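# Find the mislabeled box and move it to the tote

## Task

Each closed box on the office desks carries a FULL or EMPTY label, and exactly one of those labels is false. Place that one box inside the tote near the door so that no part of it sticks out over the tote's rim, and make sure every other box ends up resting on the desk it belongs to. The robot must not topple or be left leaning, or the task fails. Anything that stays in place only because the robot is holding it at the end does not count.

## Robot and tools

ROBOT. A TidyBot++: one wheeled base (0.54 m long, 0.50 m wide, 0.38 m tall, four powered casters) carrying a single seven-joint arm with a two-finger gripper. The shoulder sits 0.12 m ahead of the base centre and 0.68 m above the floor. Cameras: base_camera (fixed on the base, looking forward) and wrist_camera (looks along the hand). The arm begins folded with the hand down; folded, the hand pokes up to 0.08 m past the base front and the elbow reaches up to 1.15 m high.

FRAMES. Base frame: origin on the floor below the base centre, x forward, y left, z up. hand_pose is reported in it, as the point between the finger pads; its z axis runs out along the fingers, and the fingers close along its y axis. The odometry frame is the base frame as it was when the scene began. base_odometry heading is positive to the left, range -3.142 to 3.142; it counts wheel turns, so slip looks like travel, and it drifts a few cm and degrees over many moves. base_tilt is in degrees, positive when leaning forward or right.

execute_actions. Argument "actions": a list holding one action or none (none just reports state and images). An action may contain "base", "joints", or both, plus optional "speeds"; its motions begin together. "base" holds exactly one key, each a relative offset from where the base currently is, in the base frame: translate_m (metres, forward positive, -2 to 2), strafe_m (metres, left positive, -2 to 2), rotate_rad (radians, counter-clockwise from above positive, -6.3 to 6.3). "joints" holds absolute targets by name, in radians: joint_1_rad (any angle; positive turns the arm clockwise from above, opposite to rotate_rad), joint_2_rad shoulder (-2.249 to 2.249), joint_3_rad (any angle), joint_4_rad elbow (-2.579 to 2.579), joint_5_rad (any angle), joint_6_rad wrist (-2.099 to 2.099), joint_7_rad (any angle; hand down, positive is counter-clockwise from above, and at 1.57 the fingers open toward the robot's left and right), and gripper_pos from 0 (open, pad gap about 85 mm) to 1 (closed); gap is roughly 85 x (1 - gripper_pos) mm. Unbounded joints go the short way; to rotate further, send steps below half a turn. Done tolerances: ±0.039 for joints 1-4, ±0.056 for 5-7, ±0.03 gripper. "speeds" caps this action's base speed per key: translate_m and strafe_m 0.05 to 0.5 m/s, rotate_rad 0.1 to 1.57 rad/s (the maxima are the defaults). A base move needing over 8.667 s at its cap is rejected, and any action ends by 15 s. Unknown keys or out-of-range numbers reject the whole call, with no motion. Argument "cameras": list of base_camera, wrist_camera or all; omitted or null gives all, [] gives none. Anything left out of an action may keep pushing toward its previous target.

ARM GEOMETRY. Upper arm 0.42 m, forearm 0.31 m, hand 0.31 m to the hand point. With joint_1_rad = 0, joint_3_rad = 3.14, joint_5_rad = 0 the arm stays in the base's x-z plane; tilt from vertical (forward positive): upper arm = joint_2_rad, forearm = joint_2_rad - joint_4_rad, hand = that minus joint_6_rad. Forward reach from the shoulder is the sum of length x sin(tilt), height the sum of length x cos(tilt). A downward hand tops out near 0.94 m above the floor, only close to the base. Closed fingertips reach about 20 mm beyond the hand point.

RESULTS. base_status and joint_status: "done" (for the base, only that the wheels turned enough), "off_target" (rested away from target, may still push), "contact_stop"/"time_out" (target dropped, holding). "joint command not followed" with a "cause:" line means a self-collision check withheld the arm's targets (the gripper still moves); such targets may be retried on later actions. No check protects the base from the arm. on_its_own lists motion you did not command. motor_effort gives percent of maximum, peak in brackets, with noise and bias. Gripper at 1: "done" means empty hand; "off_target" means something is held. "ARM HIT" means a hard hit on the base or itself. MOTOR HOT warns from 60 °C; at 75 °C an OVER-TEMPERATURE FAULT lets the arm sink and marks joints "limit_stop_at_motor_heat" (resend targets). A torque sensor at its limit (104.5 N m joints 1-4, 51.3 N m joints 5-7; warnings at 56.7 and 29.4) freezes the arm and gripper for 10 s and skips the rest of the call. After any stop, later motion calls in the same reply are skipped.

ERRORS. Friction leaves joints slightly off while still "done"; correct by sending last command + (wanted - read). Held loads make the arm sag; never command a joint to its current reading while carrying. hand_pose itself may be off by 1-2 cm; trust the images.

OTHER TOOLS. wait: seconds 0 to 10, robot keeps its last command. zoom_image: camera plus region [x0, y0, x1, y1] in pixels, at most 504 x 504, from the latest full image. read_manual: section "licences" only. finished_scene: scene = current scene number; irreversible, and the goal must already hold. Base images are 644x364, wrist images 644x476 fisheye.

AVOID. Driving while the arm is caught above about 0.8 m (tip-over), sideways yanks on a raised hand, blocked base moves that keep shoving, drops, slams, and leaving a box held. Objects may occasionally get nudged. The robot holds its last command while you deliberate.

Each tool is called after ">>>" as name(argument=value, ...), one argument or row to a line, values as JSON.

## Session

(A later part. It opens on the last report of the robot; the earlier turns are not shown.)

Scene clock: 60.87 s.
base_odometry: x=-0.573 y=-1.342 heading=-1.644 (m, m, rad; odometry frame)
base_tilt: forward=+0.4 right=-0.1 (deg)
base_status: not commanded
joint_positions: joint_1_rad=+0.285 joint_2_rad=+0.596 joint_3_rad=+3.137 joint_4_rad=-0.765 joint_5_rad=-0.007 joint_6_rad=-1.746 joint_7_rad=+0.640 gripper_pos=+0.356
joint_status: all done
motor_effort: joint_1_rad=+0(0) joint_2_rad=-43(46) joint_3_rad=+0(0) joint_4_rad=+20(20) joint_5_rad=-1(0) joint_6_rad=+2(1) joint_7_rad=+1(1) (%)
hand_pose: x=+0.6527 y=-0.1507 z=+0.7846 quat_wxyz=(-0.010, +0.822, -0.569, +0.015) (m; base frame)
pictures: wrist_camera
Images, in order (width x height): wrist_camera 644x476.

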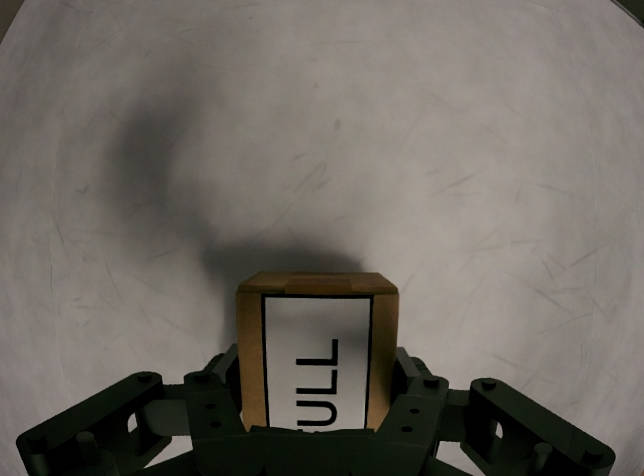

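>>> execute_actions(
  actions=[
    {"joints":{"joint_2_rad":0.61}},
  ],
  cameras=[],
)

>>> execute_actions(
  actions=[
    {"joints":{"gripper_pos":0}},
  ],
  cameras=[],
)

>>> execute_actions(
  actions=[
    {"joints":{"joint_2_rad":0.49}},
  ],
  cameras=[],
)

>>> execute_actions(
  actions=[
    {"base":{"translate_m":-2.0},"joints":{"joint_1_rad":1.58,"joint_2_rad":-0.2,"joint_4_rad":-0.75,"joint_6_rad":-2.05,"joint_7_rad":1.59}},
  ],
  cameras=["wrist_camera"],
)

>>> execute_actions(
  actions=[
    {"base":{"rotate_rad":-3.14},"joints":{"joint_1_rad":-0.01,"joint_2_rad":-0.3,"joint_4_rad":-0.5}},
  ],
)

Scene clock: 62.23 s.
base_odometry: x=-0.573 y=-1.342 heading=-1.644 (m, m, rad; odometry frame)
base_tilt: forward=+0.3 right=-0.2 (deg)
base_status: not commanded
joint_positions: joint_1_rad=+0.285 joint_2_rad=+0.618 joint_3_rad=+3.137 joint_4_rad=-0.764 joint_5_rad=-0.007 joint_6_rad=-1.745 joint_7_rad=+0.640 gripper_pos=+0.356
joint_status: all done
motor_effort: joint_1_rad=+0(0) joint_2_rad=-39(45) joint_3_rad=+0(0) joint_4_rad=+17(20) joint_5_rad=+0(0) joint_6_rad=+1(2) joint_7_rad=+1(1) (%)
hand_pose: x=+0.6550 y=-0.1514 z=+0.7727 quat_wxyz=(-0.007, +0.822, -0.569, +0.006) (m; base frame)
pictures: none
No camera images: the call's "cameras" was empty. Leave "cameras" out to get every camera's image.

Scene clock: 63.33 s.
base_odometry: x=-0.573 y=-1.342 heading=-1.644 (m, m, rad; odometry frame)
base_tilt: forward=+0.4 right=-0.1 (deg)
base_status: not commanded
joint_positions: joint_1_rad=+0.285 joint_2_rad=+0.617 joint_3_rad=+3.137 joint_4_rad=-0.764 joint_5_rad=-0.007 joint_6_rad=-1.745 joint_7_rad=+0.640 gripper_pos=+0.000
joint_status: all done
motor_effort: joint_1_rad=+0(0) joint_2_rad=-40(43) joint_3_rad=+0(2) joint_4_rad=+17(19) joint_5_rad=+0(0) joint_6_rad=+1(1) joint_7_rad=+1(1) (%)
hand_pose: x=+0.6550 y=-0.1514 z=+0.7729 quat_wxyz=(-0.007, +0.822, -0.569, +0.006) (m; base frame)
pictures: none
No camera images: the call's "cameras" was empty. Leave "cameras" out to get every camera's image.

Scene clock: 64.60 s.
base_odometry: x=-0.573 y=-1.342 heading=-1.644 (m, m, rad; odometry frame)
base_tilt: forward=+0.3 right=-0.1 (deg)
base_status: not commanded
joint_positions: joint_1_rad=+0.285 joint_2_rad=+0.485 joint_3_rad=+3.137 joint_4_rad=-0.763 joint_5_rad=-0.007 joint_6_rad=-1.745 joint_7_rad=+0.640 gripper_pos=+0.000
joint_status: all done
motor_effort: joint_1_rad=+0(1) joint_2_rad=-36(41) joint_3_rad=-1(1) joint_4_rad=+18(18) joint_5_rad=-1(1) joint_6_rad=+2(3) joint_7_rad=+1(1) (%)
hand_pose: x=+0.6390 y=-0.1467 z=+0.8456 quat_wxyz=(-0.028, +0.820, -0.567, +0.069) (m; base frame)
pictures: none
No camera images: the call's "cameras" was empty. Leave "cameras" out to get every camera's image.

Scene clock: 69.93 s.
base_odometry: x=-0.426 y=+0.653 heading=-1.644 (m, m, rad; odometry frame)
base_tilt: forward=+0.3 right=-0.1 (deg)
base_status: done
joint_positions: joint_1_rad=+1.570 joint_2_rad=-0.192 joint_3_rad=+3.138 joint_4_rad=-0.762 joint_5_rad=-0.007 joint_6_rad=-2.008 joint_7_rad=+1.567 gripper_pos=+0.000
joint_status: all done
motor_effort: joint_1_rad=+0(4) joint_2_rad=-6(39) joint_3_rad=+1(2) joint_4_rad=+12(19) joint_5_rad=-1(2) joint_6_rad=+6(6) joint_7_rad=+1(0) (%)
hand_pose: x=+0.1236 y=-0.2557 z=+1.0965 quat_wxyz=(+0.194, +0.681, -0.678, +0.199) (m; base frame)
pictures: wrist_camera
Images, in order (width x height): wrist_camera 644x476.

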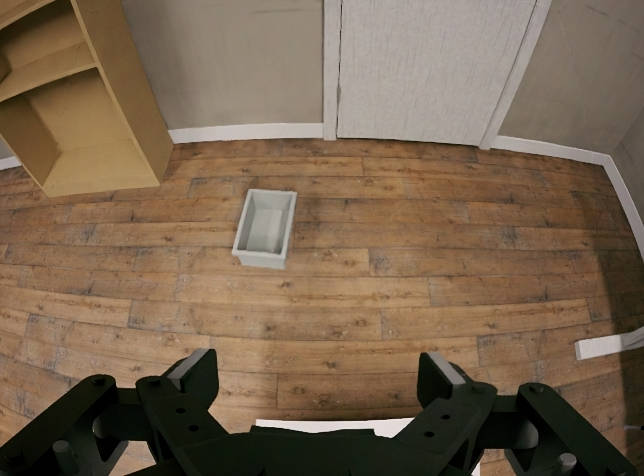

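Scene clock: 73.23 s.
base_odometry: x=-0.426 y=+0.653 heading=+1.499 (m, m, rad; odometry frame)
base_tilt: forward=+0.3 right=-0.2 (deg)
base_status: done
joint_positions: joint_1_rad=+0.001 joint_2_rad=-0.284 joint_3_rad=+3.138 joint_4_rad=-0.516 joint_5_rad=-0.007 joint_6_rad=-2.008 joint_7_rad=+1.567 gripper_pos=+0.000
joint_status: all done
motor_effort: joint_1_rad=+0(0) joint_2_rad=+2(4) joint_3_rad=+0(1) joint_4_rad=+9(13) joint_5_rad=+0(0) joint_6_rad=+8(8) joint_7_rad=+1(1) (%)
hand_pose: x=+0.3174 y=+0.0042 z=+1.1987 quat_wxyz=(-0.003, +0.900, +0.002, +0.436) (m; base frame)
pictures: base_camera, wrist_camera
Images, in order (width x height): base_camera 644x364, wrist_camera 644x476.

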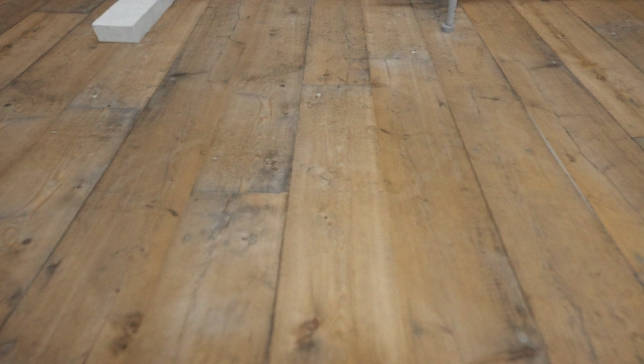

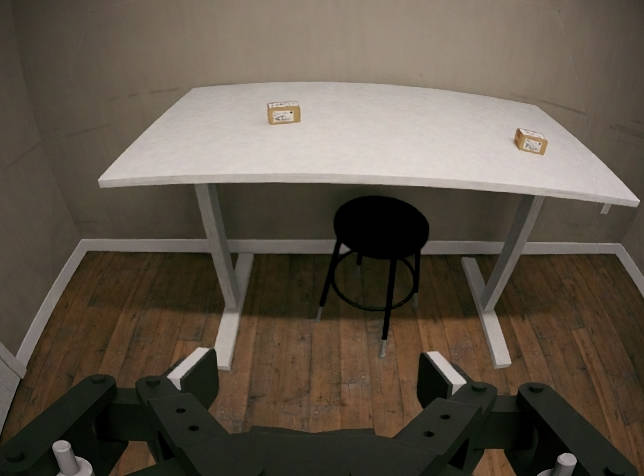

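>>> execute_actions(
  actions=[
    {"base":{"strafe_m":-0.29},"joints":{"joint_2_rad":0.065,"joint_4_rad":-1.10,"joint_5_rad":0.945,"joint_6_rad":-1.53,"joint_7_rad":0.46}},
  ],
  cameras=[],
)

>>> execute_actions(
  actions=[
    {"base":{"translate_m":0.62}},
  ],
)

Scene clock: 75.93 s.
base_odometry: x=-0.136 y=+0.632 heading=+1.499 (m, m, rad; odometry frame)
base_tilt: forward=+0.4 right=-0.2 (deg)
base_status: done
joint_positions: joint_1_rad=-0.001 joint_2_rad=+0.066 joint_3_rad=+3.139 joint_4_rad=-1.092 joint_5_rad=+0.900 joint_6_rad=-1.571 joint_7_rad=+0.481 gripper_pos=+0.000
joint_status: all done
motor_effort: joint_1_rad=+0(1) joint_2_rad=-20(23) joint_3_rad=+0(3) joint_4_rad=+17(18) joint_5_rad=+6(6) joint_6_rad=+4(8) joint_7_rad=+1(1) (%)
hand_pose: x=+0.5130 y=-0.2414 z=+1.0502 quat_wxyz=(+0.268, +0.708, -0.532, +0.379) (m; base frame)
pictures: none
No camera images: the call's "cameras" was empty. Leave "cameras" out to get every camera's image.

Scene clock: 78.47 s.
base_odometry: x=-0.092 y=+1.251 heading=+1.499 (m, m, rad; odometry frame)
base_tilt: forward=+0.3 right=-0.1 (deg)
base_status: done
joint_positions: joint_1_rad=-0.001 joint_2_rad=+0.066 joint_3_rad=+3.139 joint_4_rad=-1.092 joint_5_rad=+0.900 joint_6_rad=-1.569 joint_7_rad=+0.481 gripper_pos=+0.000
joint_status: not commanded
motor_effort: joint_1_rad=+0(1) joint_2_rad=-19(24) joint_3_rad=+0(1) joint_4_rad=+17(19) joint_5_rad=+6(7) joint_6_rad=+4(5) joint_7_rad=+1(1) (%)
hand_pose: x=+0.5136 y=-0.2415 z=+1.0504 quat_wxyz=(+0.268, +0.708, -0.532, +0.379) (m; base frame)
pictures: base_camera, wrist_camera
Images, in order (width x height): base_camera 644x364, wrist_camera 644x476.

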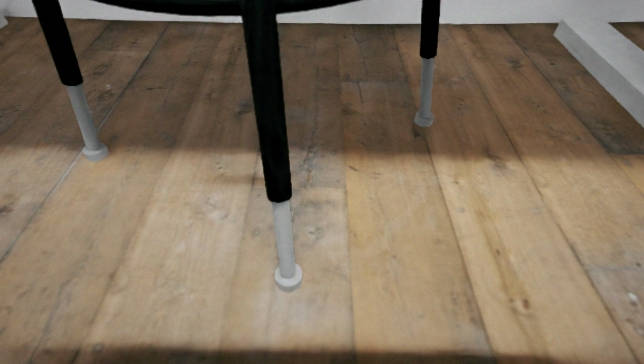

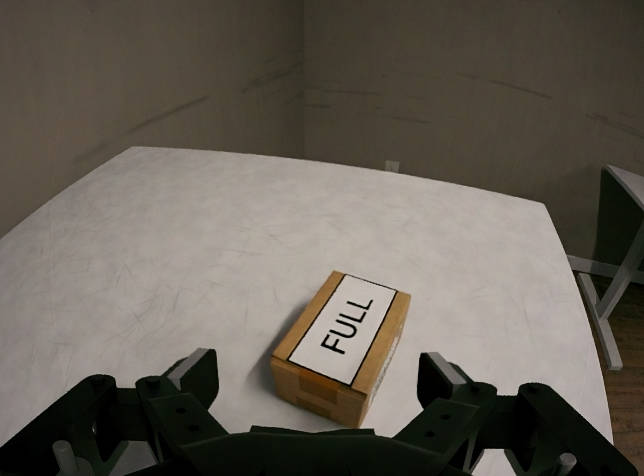

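>>> execute_actions(
  actions=[
    {"base":{"strafe_m":0.05},"joints":{"joint_2_rad":0.295,"joint_4_rad":-1.0,"joint_5_rad":1.04,"joint_6_rad":-1.865,"joint_7_rad":0.135}},
  ],
  cameras=["wrist_camera"],
)

Scene clock: 81.03 s.
base_odometry: x=-0.142 y=+1.254 heading=+1.499 (m, m, rad; odometry frame)
base_tilt: forward=+0.3 right=-0.2 (deg)
base_status: done
joint_positions: joint_1_rad=-0.009 joint_2_rad=+0.300 joint_3_rad=+3.137 joint_4_rad=-1.014 joint_5_rad=+0.990 joint_6_rad=-1.823 joint_7_rad=+0.157 gripper_pos=+0.000
joint_status: all done
motor_effort: joint_1_rad=+0(2) joint_2_rad=-27(31) joint_3_rad=+1(2) joint_4_rad=+16(18) joint_5_rad=+7(8) joint_6_rad=+2(6) joint_7_rad=+1(1) (%)
hand_pose: x=+0.5177 y=-0.2456 z=+0.9833 quat_wxyz=(+0.346, +0.596, -0.658, +0.302) (m; base frame)
pictures: wrist_camera
Images, in order (width x height): wrist_camera 644x476.

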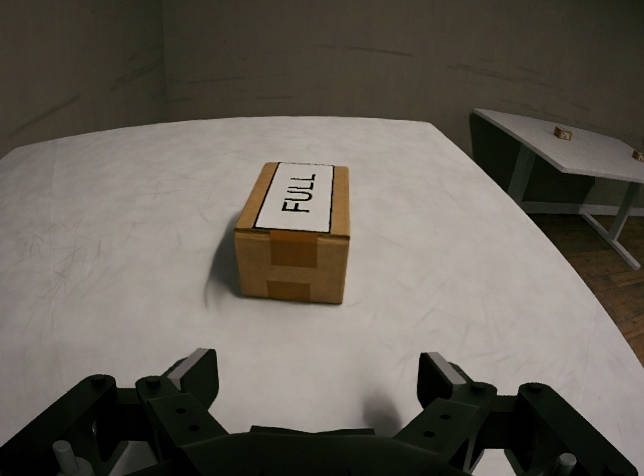

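>>> execute_actions(
  actions=[
    {"base":{"strafe_m":-0.092},"joints":{"joint_4_rad":-0.98},"speeds":{"strafe_m":0.15}},
  ],
  cameras=["wrist_camera"],
)

>>> execute_actions(
  actions=[
    {"joints":{"gripper_pos":1}},
  ],
  cameras=[],
)

>>> execute_actions(
  actions=[
    {"joints":{"joint_4_rad":-0.88}},
  ],
  cameras=["wrist_camera"],
)

Scene clock: 82.77 s.
base_odometry: x=-0.050 y=+1.248 heading=+1.499 (m, m, rad; odometry frame)
base_tilt: forward=+0.3 right=-0.1 (deg)
base_status: done
joint_positions: joint_1_rad=-0.009 joint_2_rad=+0.299 joint_3_rad=+3.137 joint_4_rad=-0.991 joint_5_rad=+0.992 joint_6_rad=-1.823 joint_7_rad=+0.157 gripper_pos=+0.000
joint_status: all done
motor_effort: joint_1_rad=+0(3) joint_2_rad=-28(29) joint_3_rad=+1(2) joint_4_rad=+16(17) joint_5_rad=+7(8) joint_6_rad=+2(2) joint_7_rad=+1(1) (%)
hand_pose: x=+0.5195 y=-0.2461 z=+0.9903 quat_wxyz=(+0.338, +0.592, -0.663, +0.309) (m; base frame)
pictures: wrist_camera
Images, in order (width x height): wrist_camera 644x476.

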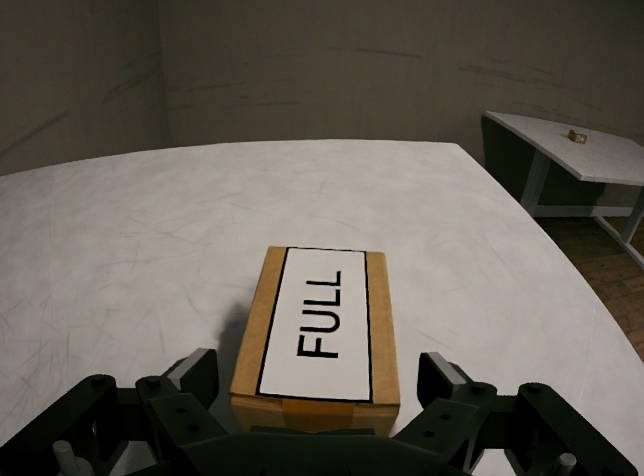

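Scene clock: 83.87 s.
base_odometry: x=-0.050 y=+1.248 heading=+1.499 (m, m, rad; odometry frame)
base_tilt: forward=+0.3 right=-0.2 (deg)
base_status: not commanded
joint_positions: joint_1_rad=-0.009 joint_2_rad=+0.299 joint_3_rad=+3.137 joint_4_rad=-0.990 joint_5_rad=+0.995 joint_6_rad=-1.823 joint_7_rad=+0.157 gripper_pos=+0.348
joint_status: gripper_pos off_target (ended at +0.348, target +1.000)
motor_effort: joint_1_rad=+0(1) joint_2_rad=-28(28) joint_3_rad=+1(1) joint_4_rad=+16(16) joint_5_rad=+7(7) joint_6_rad=+2(2) joint_7_rad=+1(1) (%)
hand_pose: x=+0.5192 y=-0.2466 z=+0.9912 quat_wxyz=(+0.339, +0.591, -0.663, +0.310) (m; base frame)
pictures: none
No camera images: the call's "cameras" was empty. Leave "cameras" out to get every camera's image.

Scene clock: 84.80 s.
base_odometry: x=-0.050 y=+1.248 heading=+1.499 (m, m, rad; odometry frame)
base_tilt: forward=+0.4 right=-0.1 (deg)
base_status: not commanded
joint_positions: joint_1_rad=-0.009 joint_2_rad=+0.298 joint_3_rad=+3.137 joint_4_rad=-0.890 joint_5_rad=+0.995 joint_6_rad=-1.823 joint_7_rad=+0.157 gripper_pos=+0.348
joint_status: all done
motor_effort: joint_1_rad=+0(0) joint_2_rad=-28(28) joint_3_rad=+1(1) joint_4_rad=+16(16) joint_5_rad=+7(7) joint_6_rad=+3(3) joint_7_rad=+1(1) (%)
hand_pose: x=+0.5270 y=-0.2465 z=+1.0194 quat_wxyz=(+0.305, +0.575, -0.679, +0.340) (m; base frame)
pictures: wrist_camera
Images, in order (width x height): wrist_camera 644x476.

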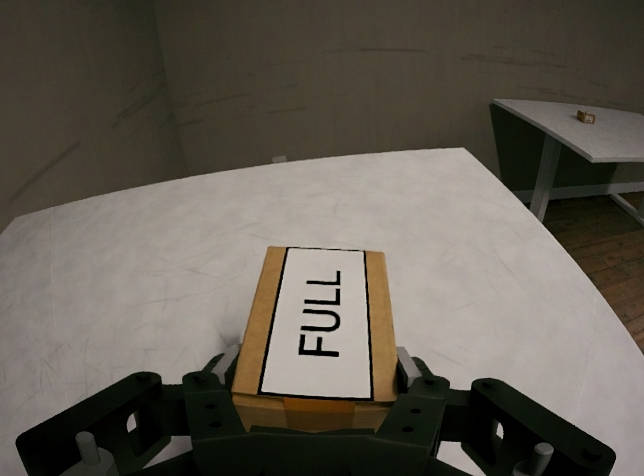

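>>> execute_actions(
  actions=[
    {"base":{"translate_m":-0.97},"joints":{"joint_2_rad":0.1}},
  ],
  cameras=[],
)

>>> execute_actions(
  actions=[
    {"base":{"rotate_rad":1.56},"joints":{"joint_2_rad":0.6,"joint_4_rad":-1.57,"joint_5_rad":-0.045,"joint_6_rad":-0.5,"joint_7_rad":1.59}},
  ],
  cameras=["wrist_camera"],
)

>>> execute_actions(
  actions=[
    {"base":{"translate_m":0.5},"joints":{"joint_2_rad":1.4,"joint_6_rad":0.78}},
  ],
)

Scene clock: 88.87 s.
base_odometry: x=-0.120 y=+0.280 heading=+1.499 (m, m, rad; odometry frame)
base_tilt: forward=+0.3 right=-0.1 (deg)
base_status: done
joint_positions: joint_1_rad=-0.009 joint_2_rad=+0.098 joint_3_rad=+3.137 joint_4_rad=-0.887 joint_5_rad=+0.995 joint_6_rad=-1.825 joint_7_rad=+0.157 gripper_pos=+0.348
joint_status: all done
motor_effort: joint_1_rad=+0(2) joint_2_rad=-19(31) joint_3_rad=+0(2) joint_4_rad=+15(17) joint_5_rad=+6(8) joint_6_rad=+5(5) joint_7_rad=+1(1) (%)
hand_pose: x=+0.4512 y=-0.2470 z=+1.0940 quat_wxyz=(+0.234, +0.538, -0.707, +0.395) (m; base frame)
pictures: none
No camera images: the call's "cameras" was empty. Leave "cameras" out to get every camera's image.

Scene clock: 91.50 s.
base_odometry: x=-0.120 y=+0.280 heading=+3.059 (m, m, rad; odometry frame)
base_tilt: forward=+0.3 right=-0.2 (deg)
base_status: done
joint_positions: joint_1_rad=-0.015 joint_2_rad=+0.596 joint_3_rad=+3.129 joint_4_rad=-1.561 joint_5_rad=-0.002 joint_6_rad=-0.541 joint_7_rad=+1.570 gripper_pos=+0.348
joint_status: all done
motor_effort: joint_1_rad=+0(7) joint_2_rad=-39(43) joint_3_rad=-2(3) joint_4_rad=+17(18) joint_5_rad=-1(5) joint_6_rad=+5(6) joint_7_rad=+1(0) (%)
hand_pose: x=+0.7501 y=+0.0189 z=+0.5748 quat_wxyz=(-0.007, +0.975, +0.011, +0.220) (m; base frame)
pictures: wrist_camera
Images, in order (width x height): wrist_camera 644x476.

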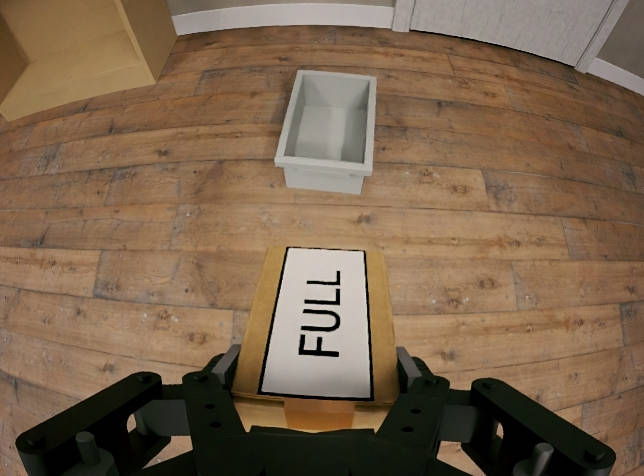

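Scene clock: 93.83 s.
base_odometry: x=-0.618 y=+0.321 heading=+3.059 (m, m, rad; odometry frame)
base_tilt: forward=+0.4 right=-0.1 (deg)
base_status: done
joint_positions: joint_1_rad=-0.015 joint_2_rad=+1.392 joint_3_rad=+3.129 joint_4_rad=-1.563 joint_5_rad=-0.002 joint_6_rad=+0.740 joint_7_rad=+1.570 gripper_pos=+0.348
joint_status: all done
motor_effort: joint_1_rad=+0(1) joint_2_rad=-45(50) joint_3_rad=-1(1) joint_4_rad=+7(18) joint_5_rad=-1(1) joint_6_rad=+8(8) joint_7_rad=+1(1) (%)
hand_pose: x=+0.8402 y=+0.0187 z=+0.2613 quat_wxyz=(-0.009, +0.895, +0.003, +0.447) (m; base frame)
pictures: base_camera, wrist_camera
Images, in order (width x height): base_camera 644x364, wrist_camera 644x476.

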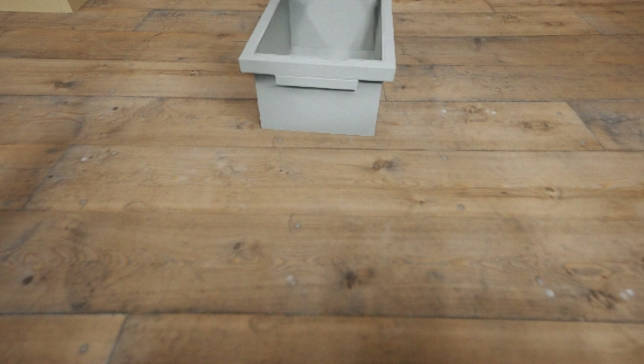

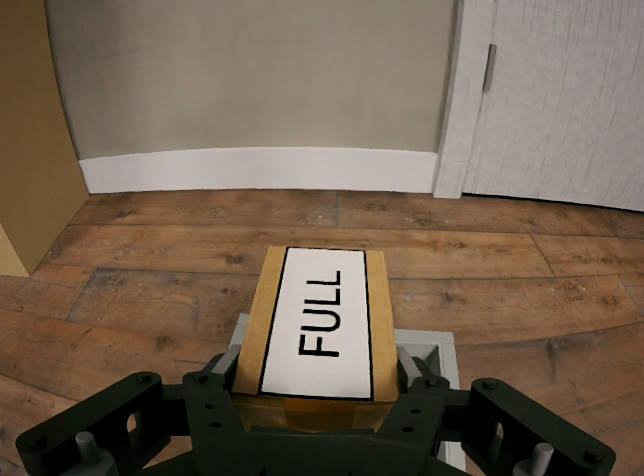

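>>> execute_actions(
  actions=[
    {"base":{"translate_m":0.065},"joints":{"joint_2_rad":1.5,"joint_4_rad":-1.53,"joint_5_rad":-0.125}},
  ],
)

Scene clock: 95.27 s.
base_odometry: x=-0.683 y=+0.326 heading=+3.060 (m, m, rad; odometry frame)
base_tilt: forward=+0.3 right=-0.2 (deg)
base_status: done
joint_positions: joint_1_rad=-0.015 joint_2_rad=+1.499 joint_3_rad=+3.129 joint_4_rad=-1.538 joint_5_rad=-0.078 joint_6_rad=+0.740 joint_7_rad=+1.570 gripper_pos=+0.348
joint_status: all done
motor_effort: joint_1_rad=+0(2) joint_2_rad=-44(47) joint_3_rad=+0(1) joint_4_rad=+5(9) joint_5_rad=+0(1) joint_6_rad=+7(8) joint_7_rad=+1(1) (%)
hand_pose: x=+0.8034 y=+0.0022 z=+0.1924 quat_wxyz=(+0.003, +0.912, -0.033, +0.409) (m; base frame)
pictures: base_camera, wrist_camera
Images, in order (width x height): base_camera 644x364, wrist_camera 644x476.

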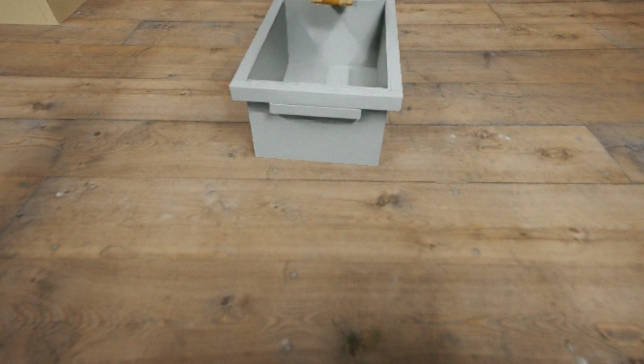

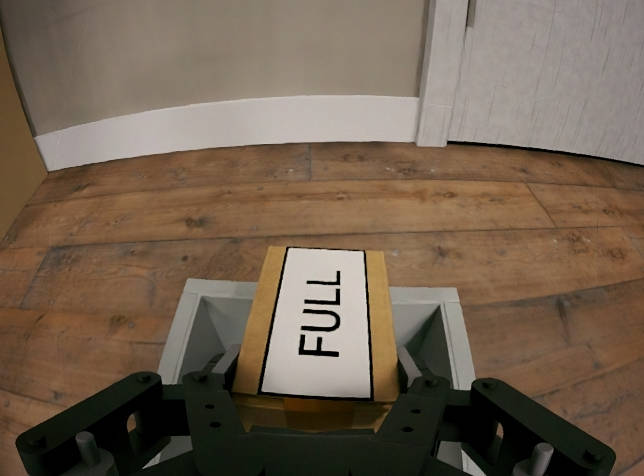

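>>> execute_actions(
  actions=[
    {"base":{"translate_m":-0.015},"joints":{"joint_2_rad":1.765,"joint_4_rad":-1.235,"joint_6_rad":0.665}},
  ],
)

Scene clock: 97.43 s.
base_odometry: x=-0.668 y=+0.325 heading=+3.060 (m, m, rad; odometry frame)
base_tilt: forward=+0.3 right=-0.2 (deg)
base_status: done
joint_positions: joint_1_rad=-0.015 joint_2_rad=+1.768 joint_3_rad=+3.129 joint_4_rad=-1.250 joint_5_rad=-0.078 joint_6_rad=+0.703 joint_7_rad=+1.570 gripper_pos=+0.348
joint_status: all done
motor_effort: joint_1_rad=+0(2) joint_2_rad=-43(47) joint_3_rad=-2(2) joint_4_rad=+6(7) joint_5_rad=-1(1) joint_6_rad=+7(8) joint_7_rad=+1(1) (%)
hand_pose: x=+0.7993 y=+0.0018 z=+0.0768 quat_wxyz=(+0.003, +0.915, -0.035, +0.401) (m; base frame)
pictures: base_camera, wrist_camera
Images, in order (width x height): base_camera 644x364, wrist_camera 644x476.

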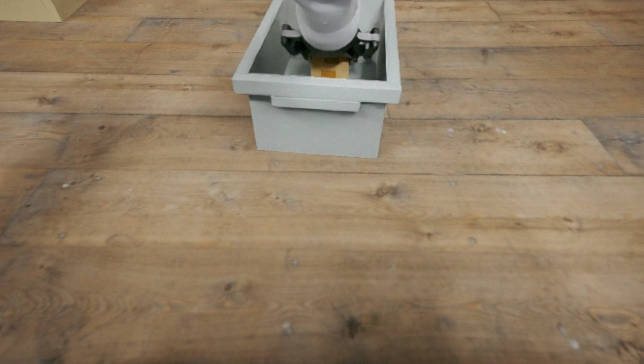

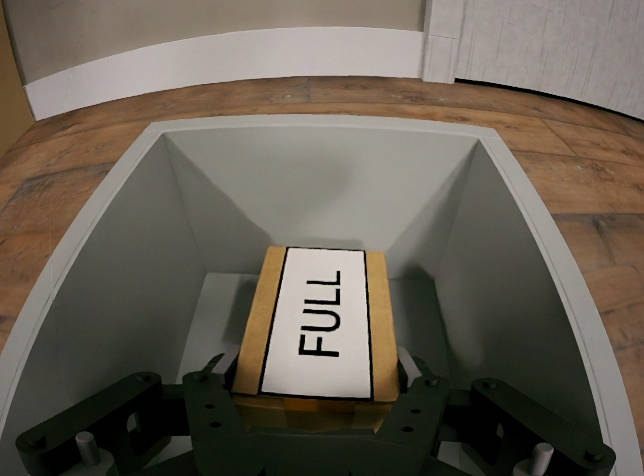

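>>> execute_actions(
  actions=[
    {"joints":{"joint_2_rad":1.83,"joint_4_rad":-1.155}},
  ],
)

Scene clock: 98.70 s.
base_odometry: x=-0.668 y=+0.325 heading=+3.060 (m, m, rad; odometry frame)
base_tilt: forward=+0.4 right=-0.2 (deg)
base_status: not commanded
joint_positions: joint_1_rad=-0.015 joint_2_rad=+1.821 joint_3_rad=+3.129 joint_4_rad=-1.164 joint_5_rad=-0.078 joint_6_rad=+0.703 joint_7_rad=+1.570 gripper_pos=+0.348
joint_status: all done
motor_effort: joint_1_rad=+0(0) joint_2_rad=-44(44) joint_3_rad=-1(1) joint_4_rad=+7(7) joint_5_rad=+0(1) joint_6_rad=+8(8) joint_7_rad=+1(1) (%)
hand_pose: x=+0.8110 y=+0.0016 z=+0.0640 quat_wxyz=(+0.002, +0.909, -0.035, +0.416) (m; base frame)
pictures: base_camera, wrist_camera
Images, in order (width x height): base_camera 644x364, wrist_camera 644x476.

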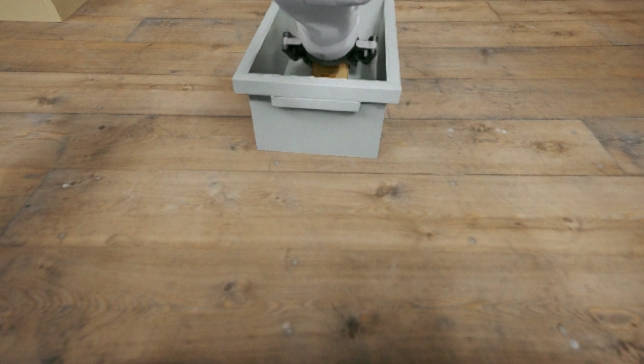

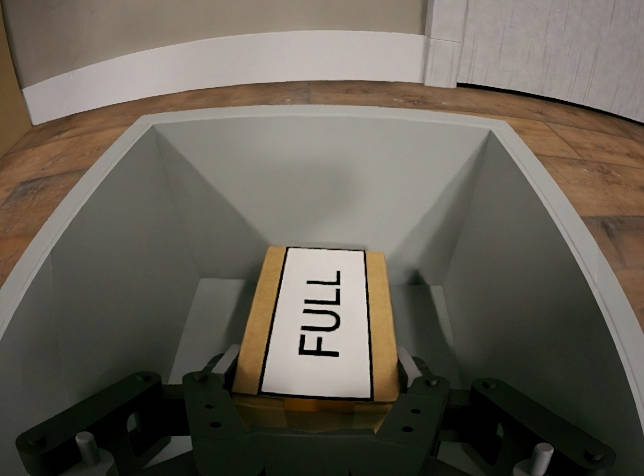

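>>> execute_actions(
  actions=[
    {"joints":{"joint_2_rad":1.848}},
  ],
  cameras=[],
)

>>> execute_actions(
  actions=[
    {"joints":{"gripper_pos":0.12}},
  ],
  cameras=[],
)

>>> execute_actions(
  actions=[
    {"joints":{"joint_2_rad":1.5,"joint_4_rad":-1.55}},
  ],
)

Scene clock: 100.70 s.
base_odometry: x=-0.668 y=+0.325 heading=+3.060 (m, m, rad; odometry frame)
base_tilt: forward=+0.4 right=-0.2 (deg)
base_status: not commanded
joint_positions: joint_1_rad=-0.015 joint_2_rad=+1.832 joint_3_rad=+3.129 joint_4_rad=-1.160 joint_5_rad=-0.078 joint_6_rad=+0.703 joint_7_rad=+1.570 gripper_pos=+0.348
joint_status: all done
motor_effort: joint_1_rad=+1(0) joint_2_rad=-39(44) joint_3_rad=+0(1) joint_4_rad=+4(7) joint_5_rad=+0(1) joint_6_rad=+4(8) joint_7_rad=+0(0) (%)
hand_pose: x=+0.8061 y=+0.0015 z=+0.0572 quat_wxyz=(+0.002, +0.910, -0.035, +0.413) (m; base frame)
pictures: none
No camera images: the call's "cameras" was empty. Leave "cameras" out to get every camera's image.

Scene clock: 101.73 s.
base_odometry: x=-0.668 y=+0.325 heading=+3.060 (m, m, rad; odometry frame)
base_tilt: forward=+0.4 right=-0.2 (deg)
base_status: not commanded
joint_positions: joint_1_rad=-0.015 joint_2_rad=+1.841 joint_3_rad=+3.129 joint_4_rad=-1.158 joint_5_rad=-0.078 joint_6_rad=+0.703 joint_7_rad=+1.570 gripper_pos=+0.120
joint_status: all done
motor_effort: joint_1_rad=+0(0) joint_2_rad=-43(43) joint_3_rad=+0(1) joint_4_rad=+6(6) joint_5_rad=+0(1) joint_6_rad=+7(8) joint_7_rad=+1(0) (%)
hand_pose: x=+0.8019 y=+0.0014 z=+0.0521 quat_wxyz=(+0.003, +0.911, -0.035, +0.410) (m; base frame)
pictures: none
No camera images: the call's "cameras" was empty. Leave "cameras" out to get every camera's image.

Scene clock: 103.33 s.
base_odometry: x=-0.668 y=+0.325 heading=+3.060 (m, m, rad; odometry frame)
base_tilt: forward=+0.4 right=-0.2 (deg)
base_status: not commanded
joint_positions: joint_1_rad=-0.015 joint_2_rad=+1.501 joint_3_rad=+3.129 joint_4_rad=-1.535 joint_5_rad=-0.078 joint_6_rad=+0.703 joint_7_rad=+1.570 gripper_pos=+0.120
joint_status: all done
motor_effort: joint_1_rad=+0(0) joint_2_rad=-44(45) joint_3_rad=+0(1) joint_4_rad=+5(7) joint_5_rad=-1(1) joint_6_rad=+7(8) joint_7_rad=+1(1) (%)
hand_pose: x=+0.7962 y=+0.0029 z=+0.1832 quat_wxyz=(+0.002, +0.919, -0.033, +0.393) (m; base frame)
pictures: base_camera, wrist_camera
Images, in order (width x height): base_camera 644x364, wrist_camera 644x476.

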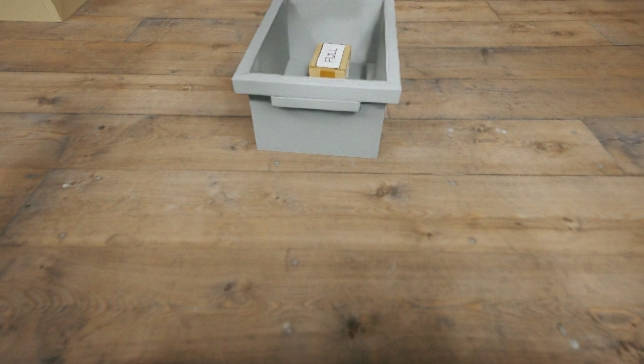

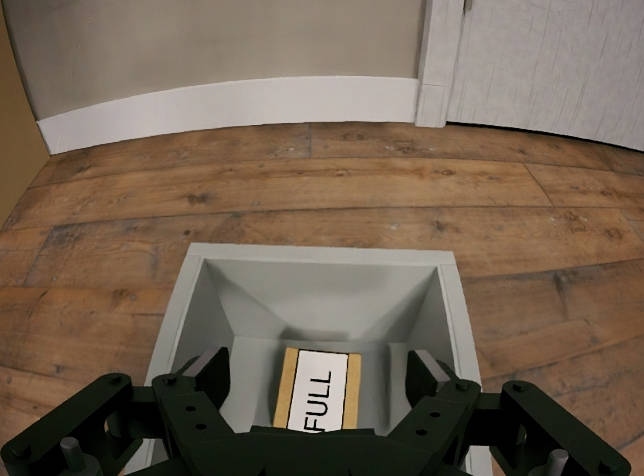

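>>> finished_scene(
  scene=2,
)

The scene is finished: the task was done.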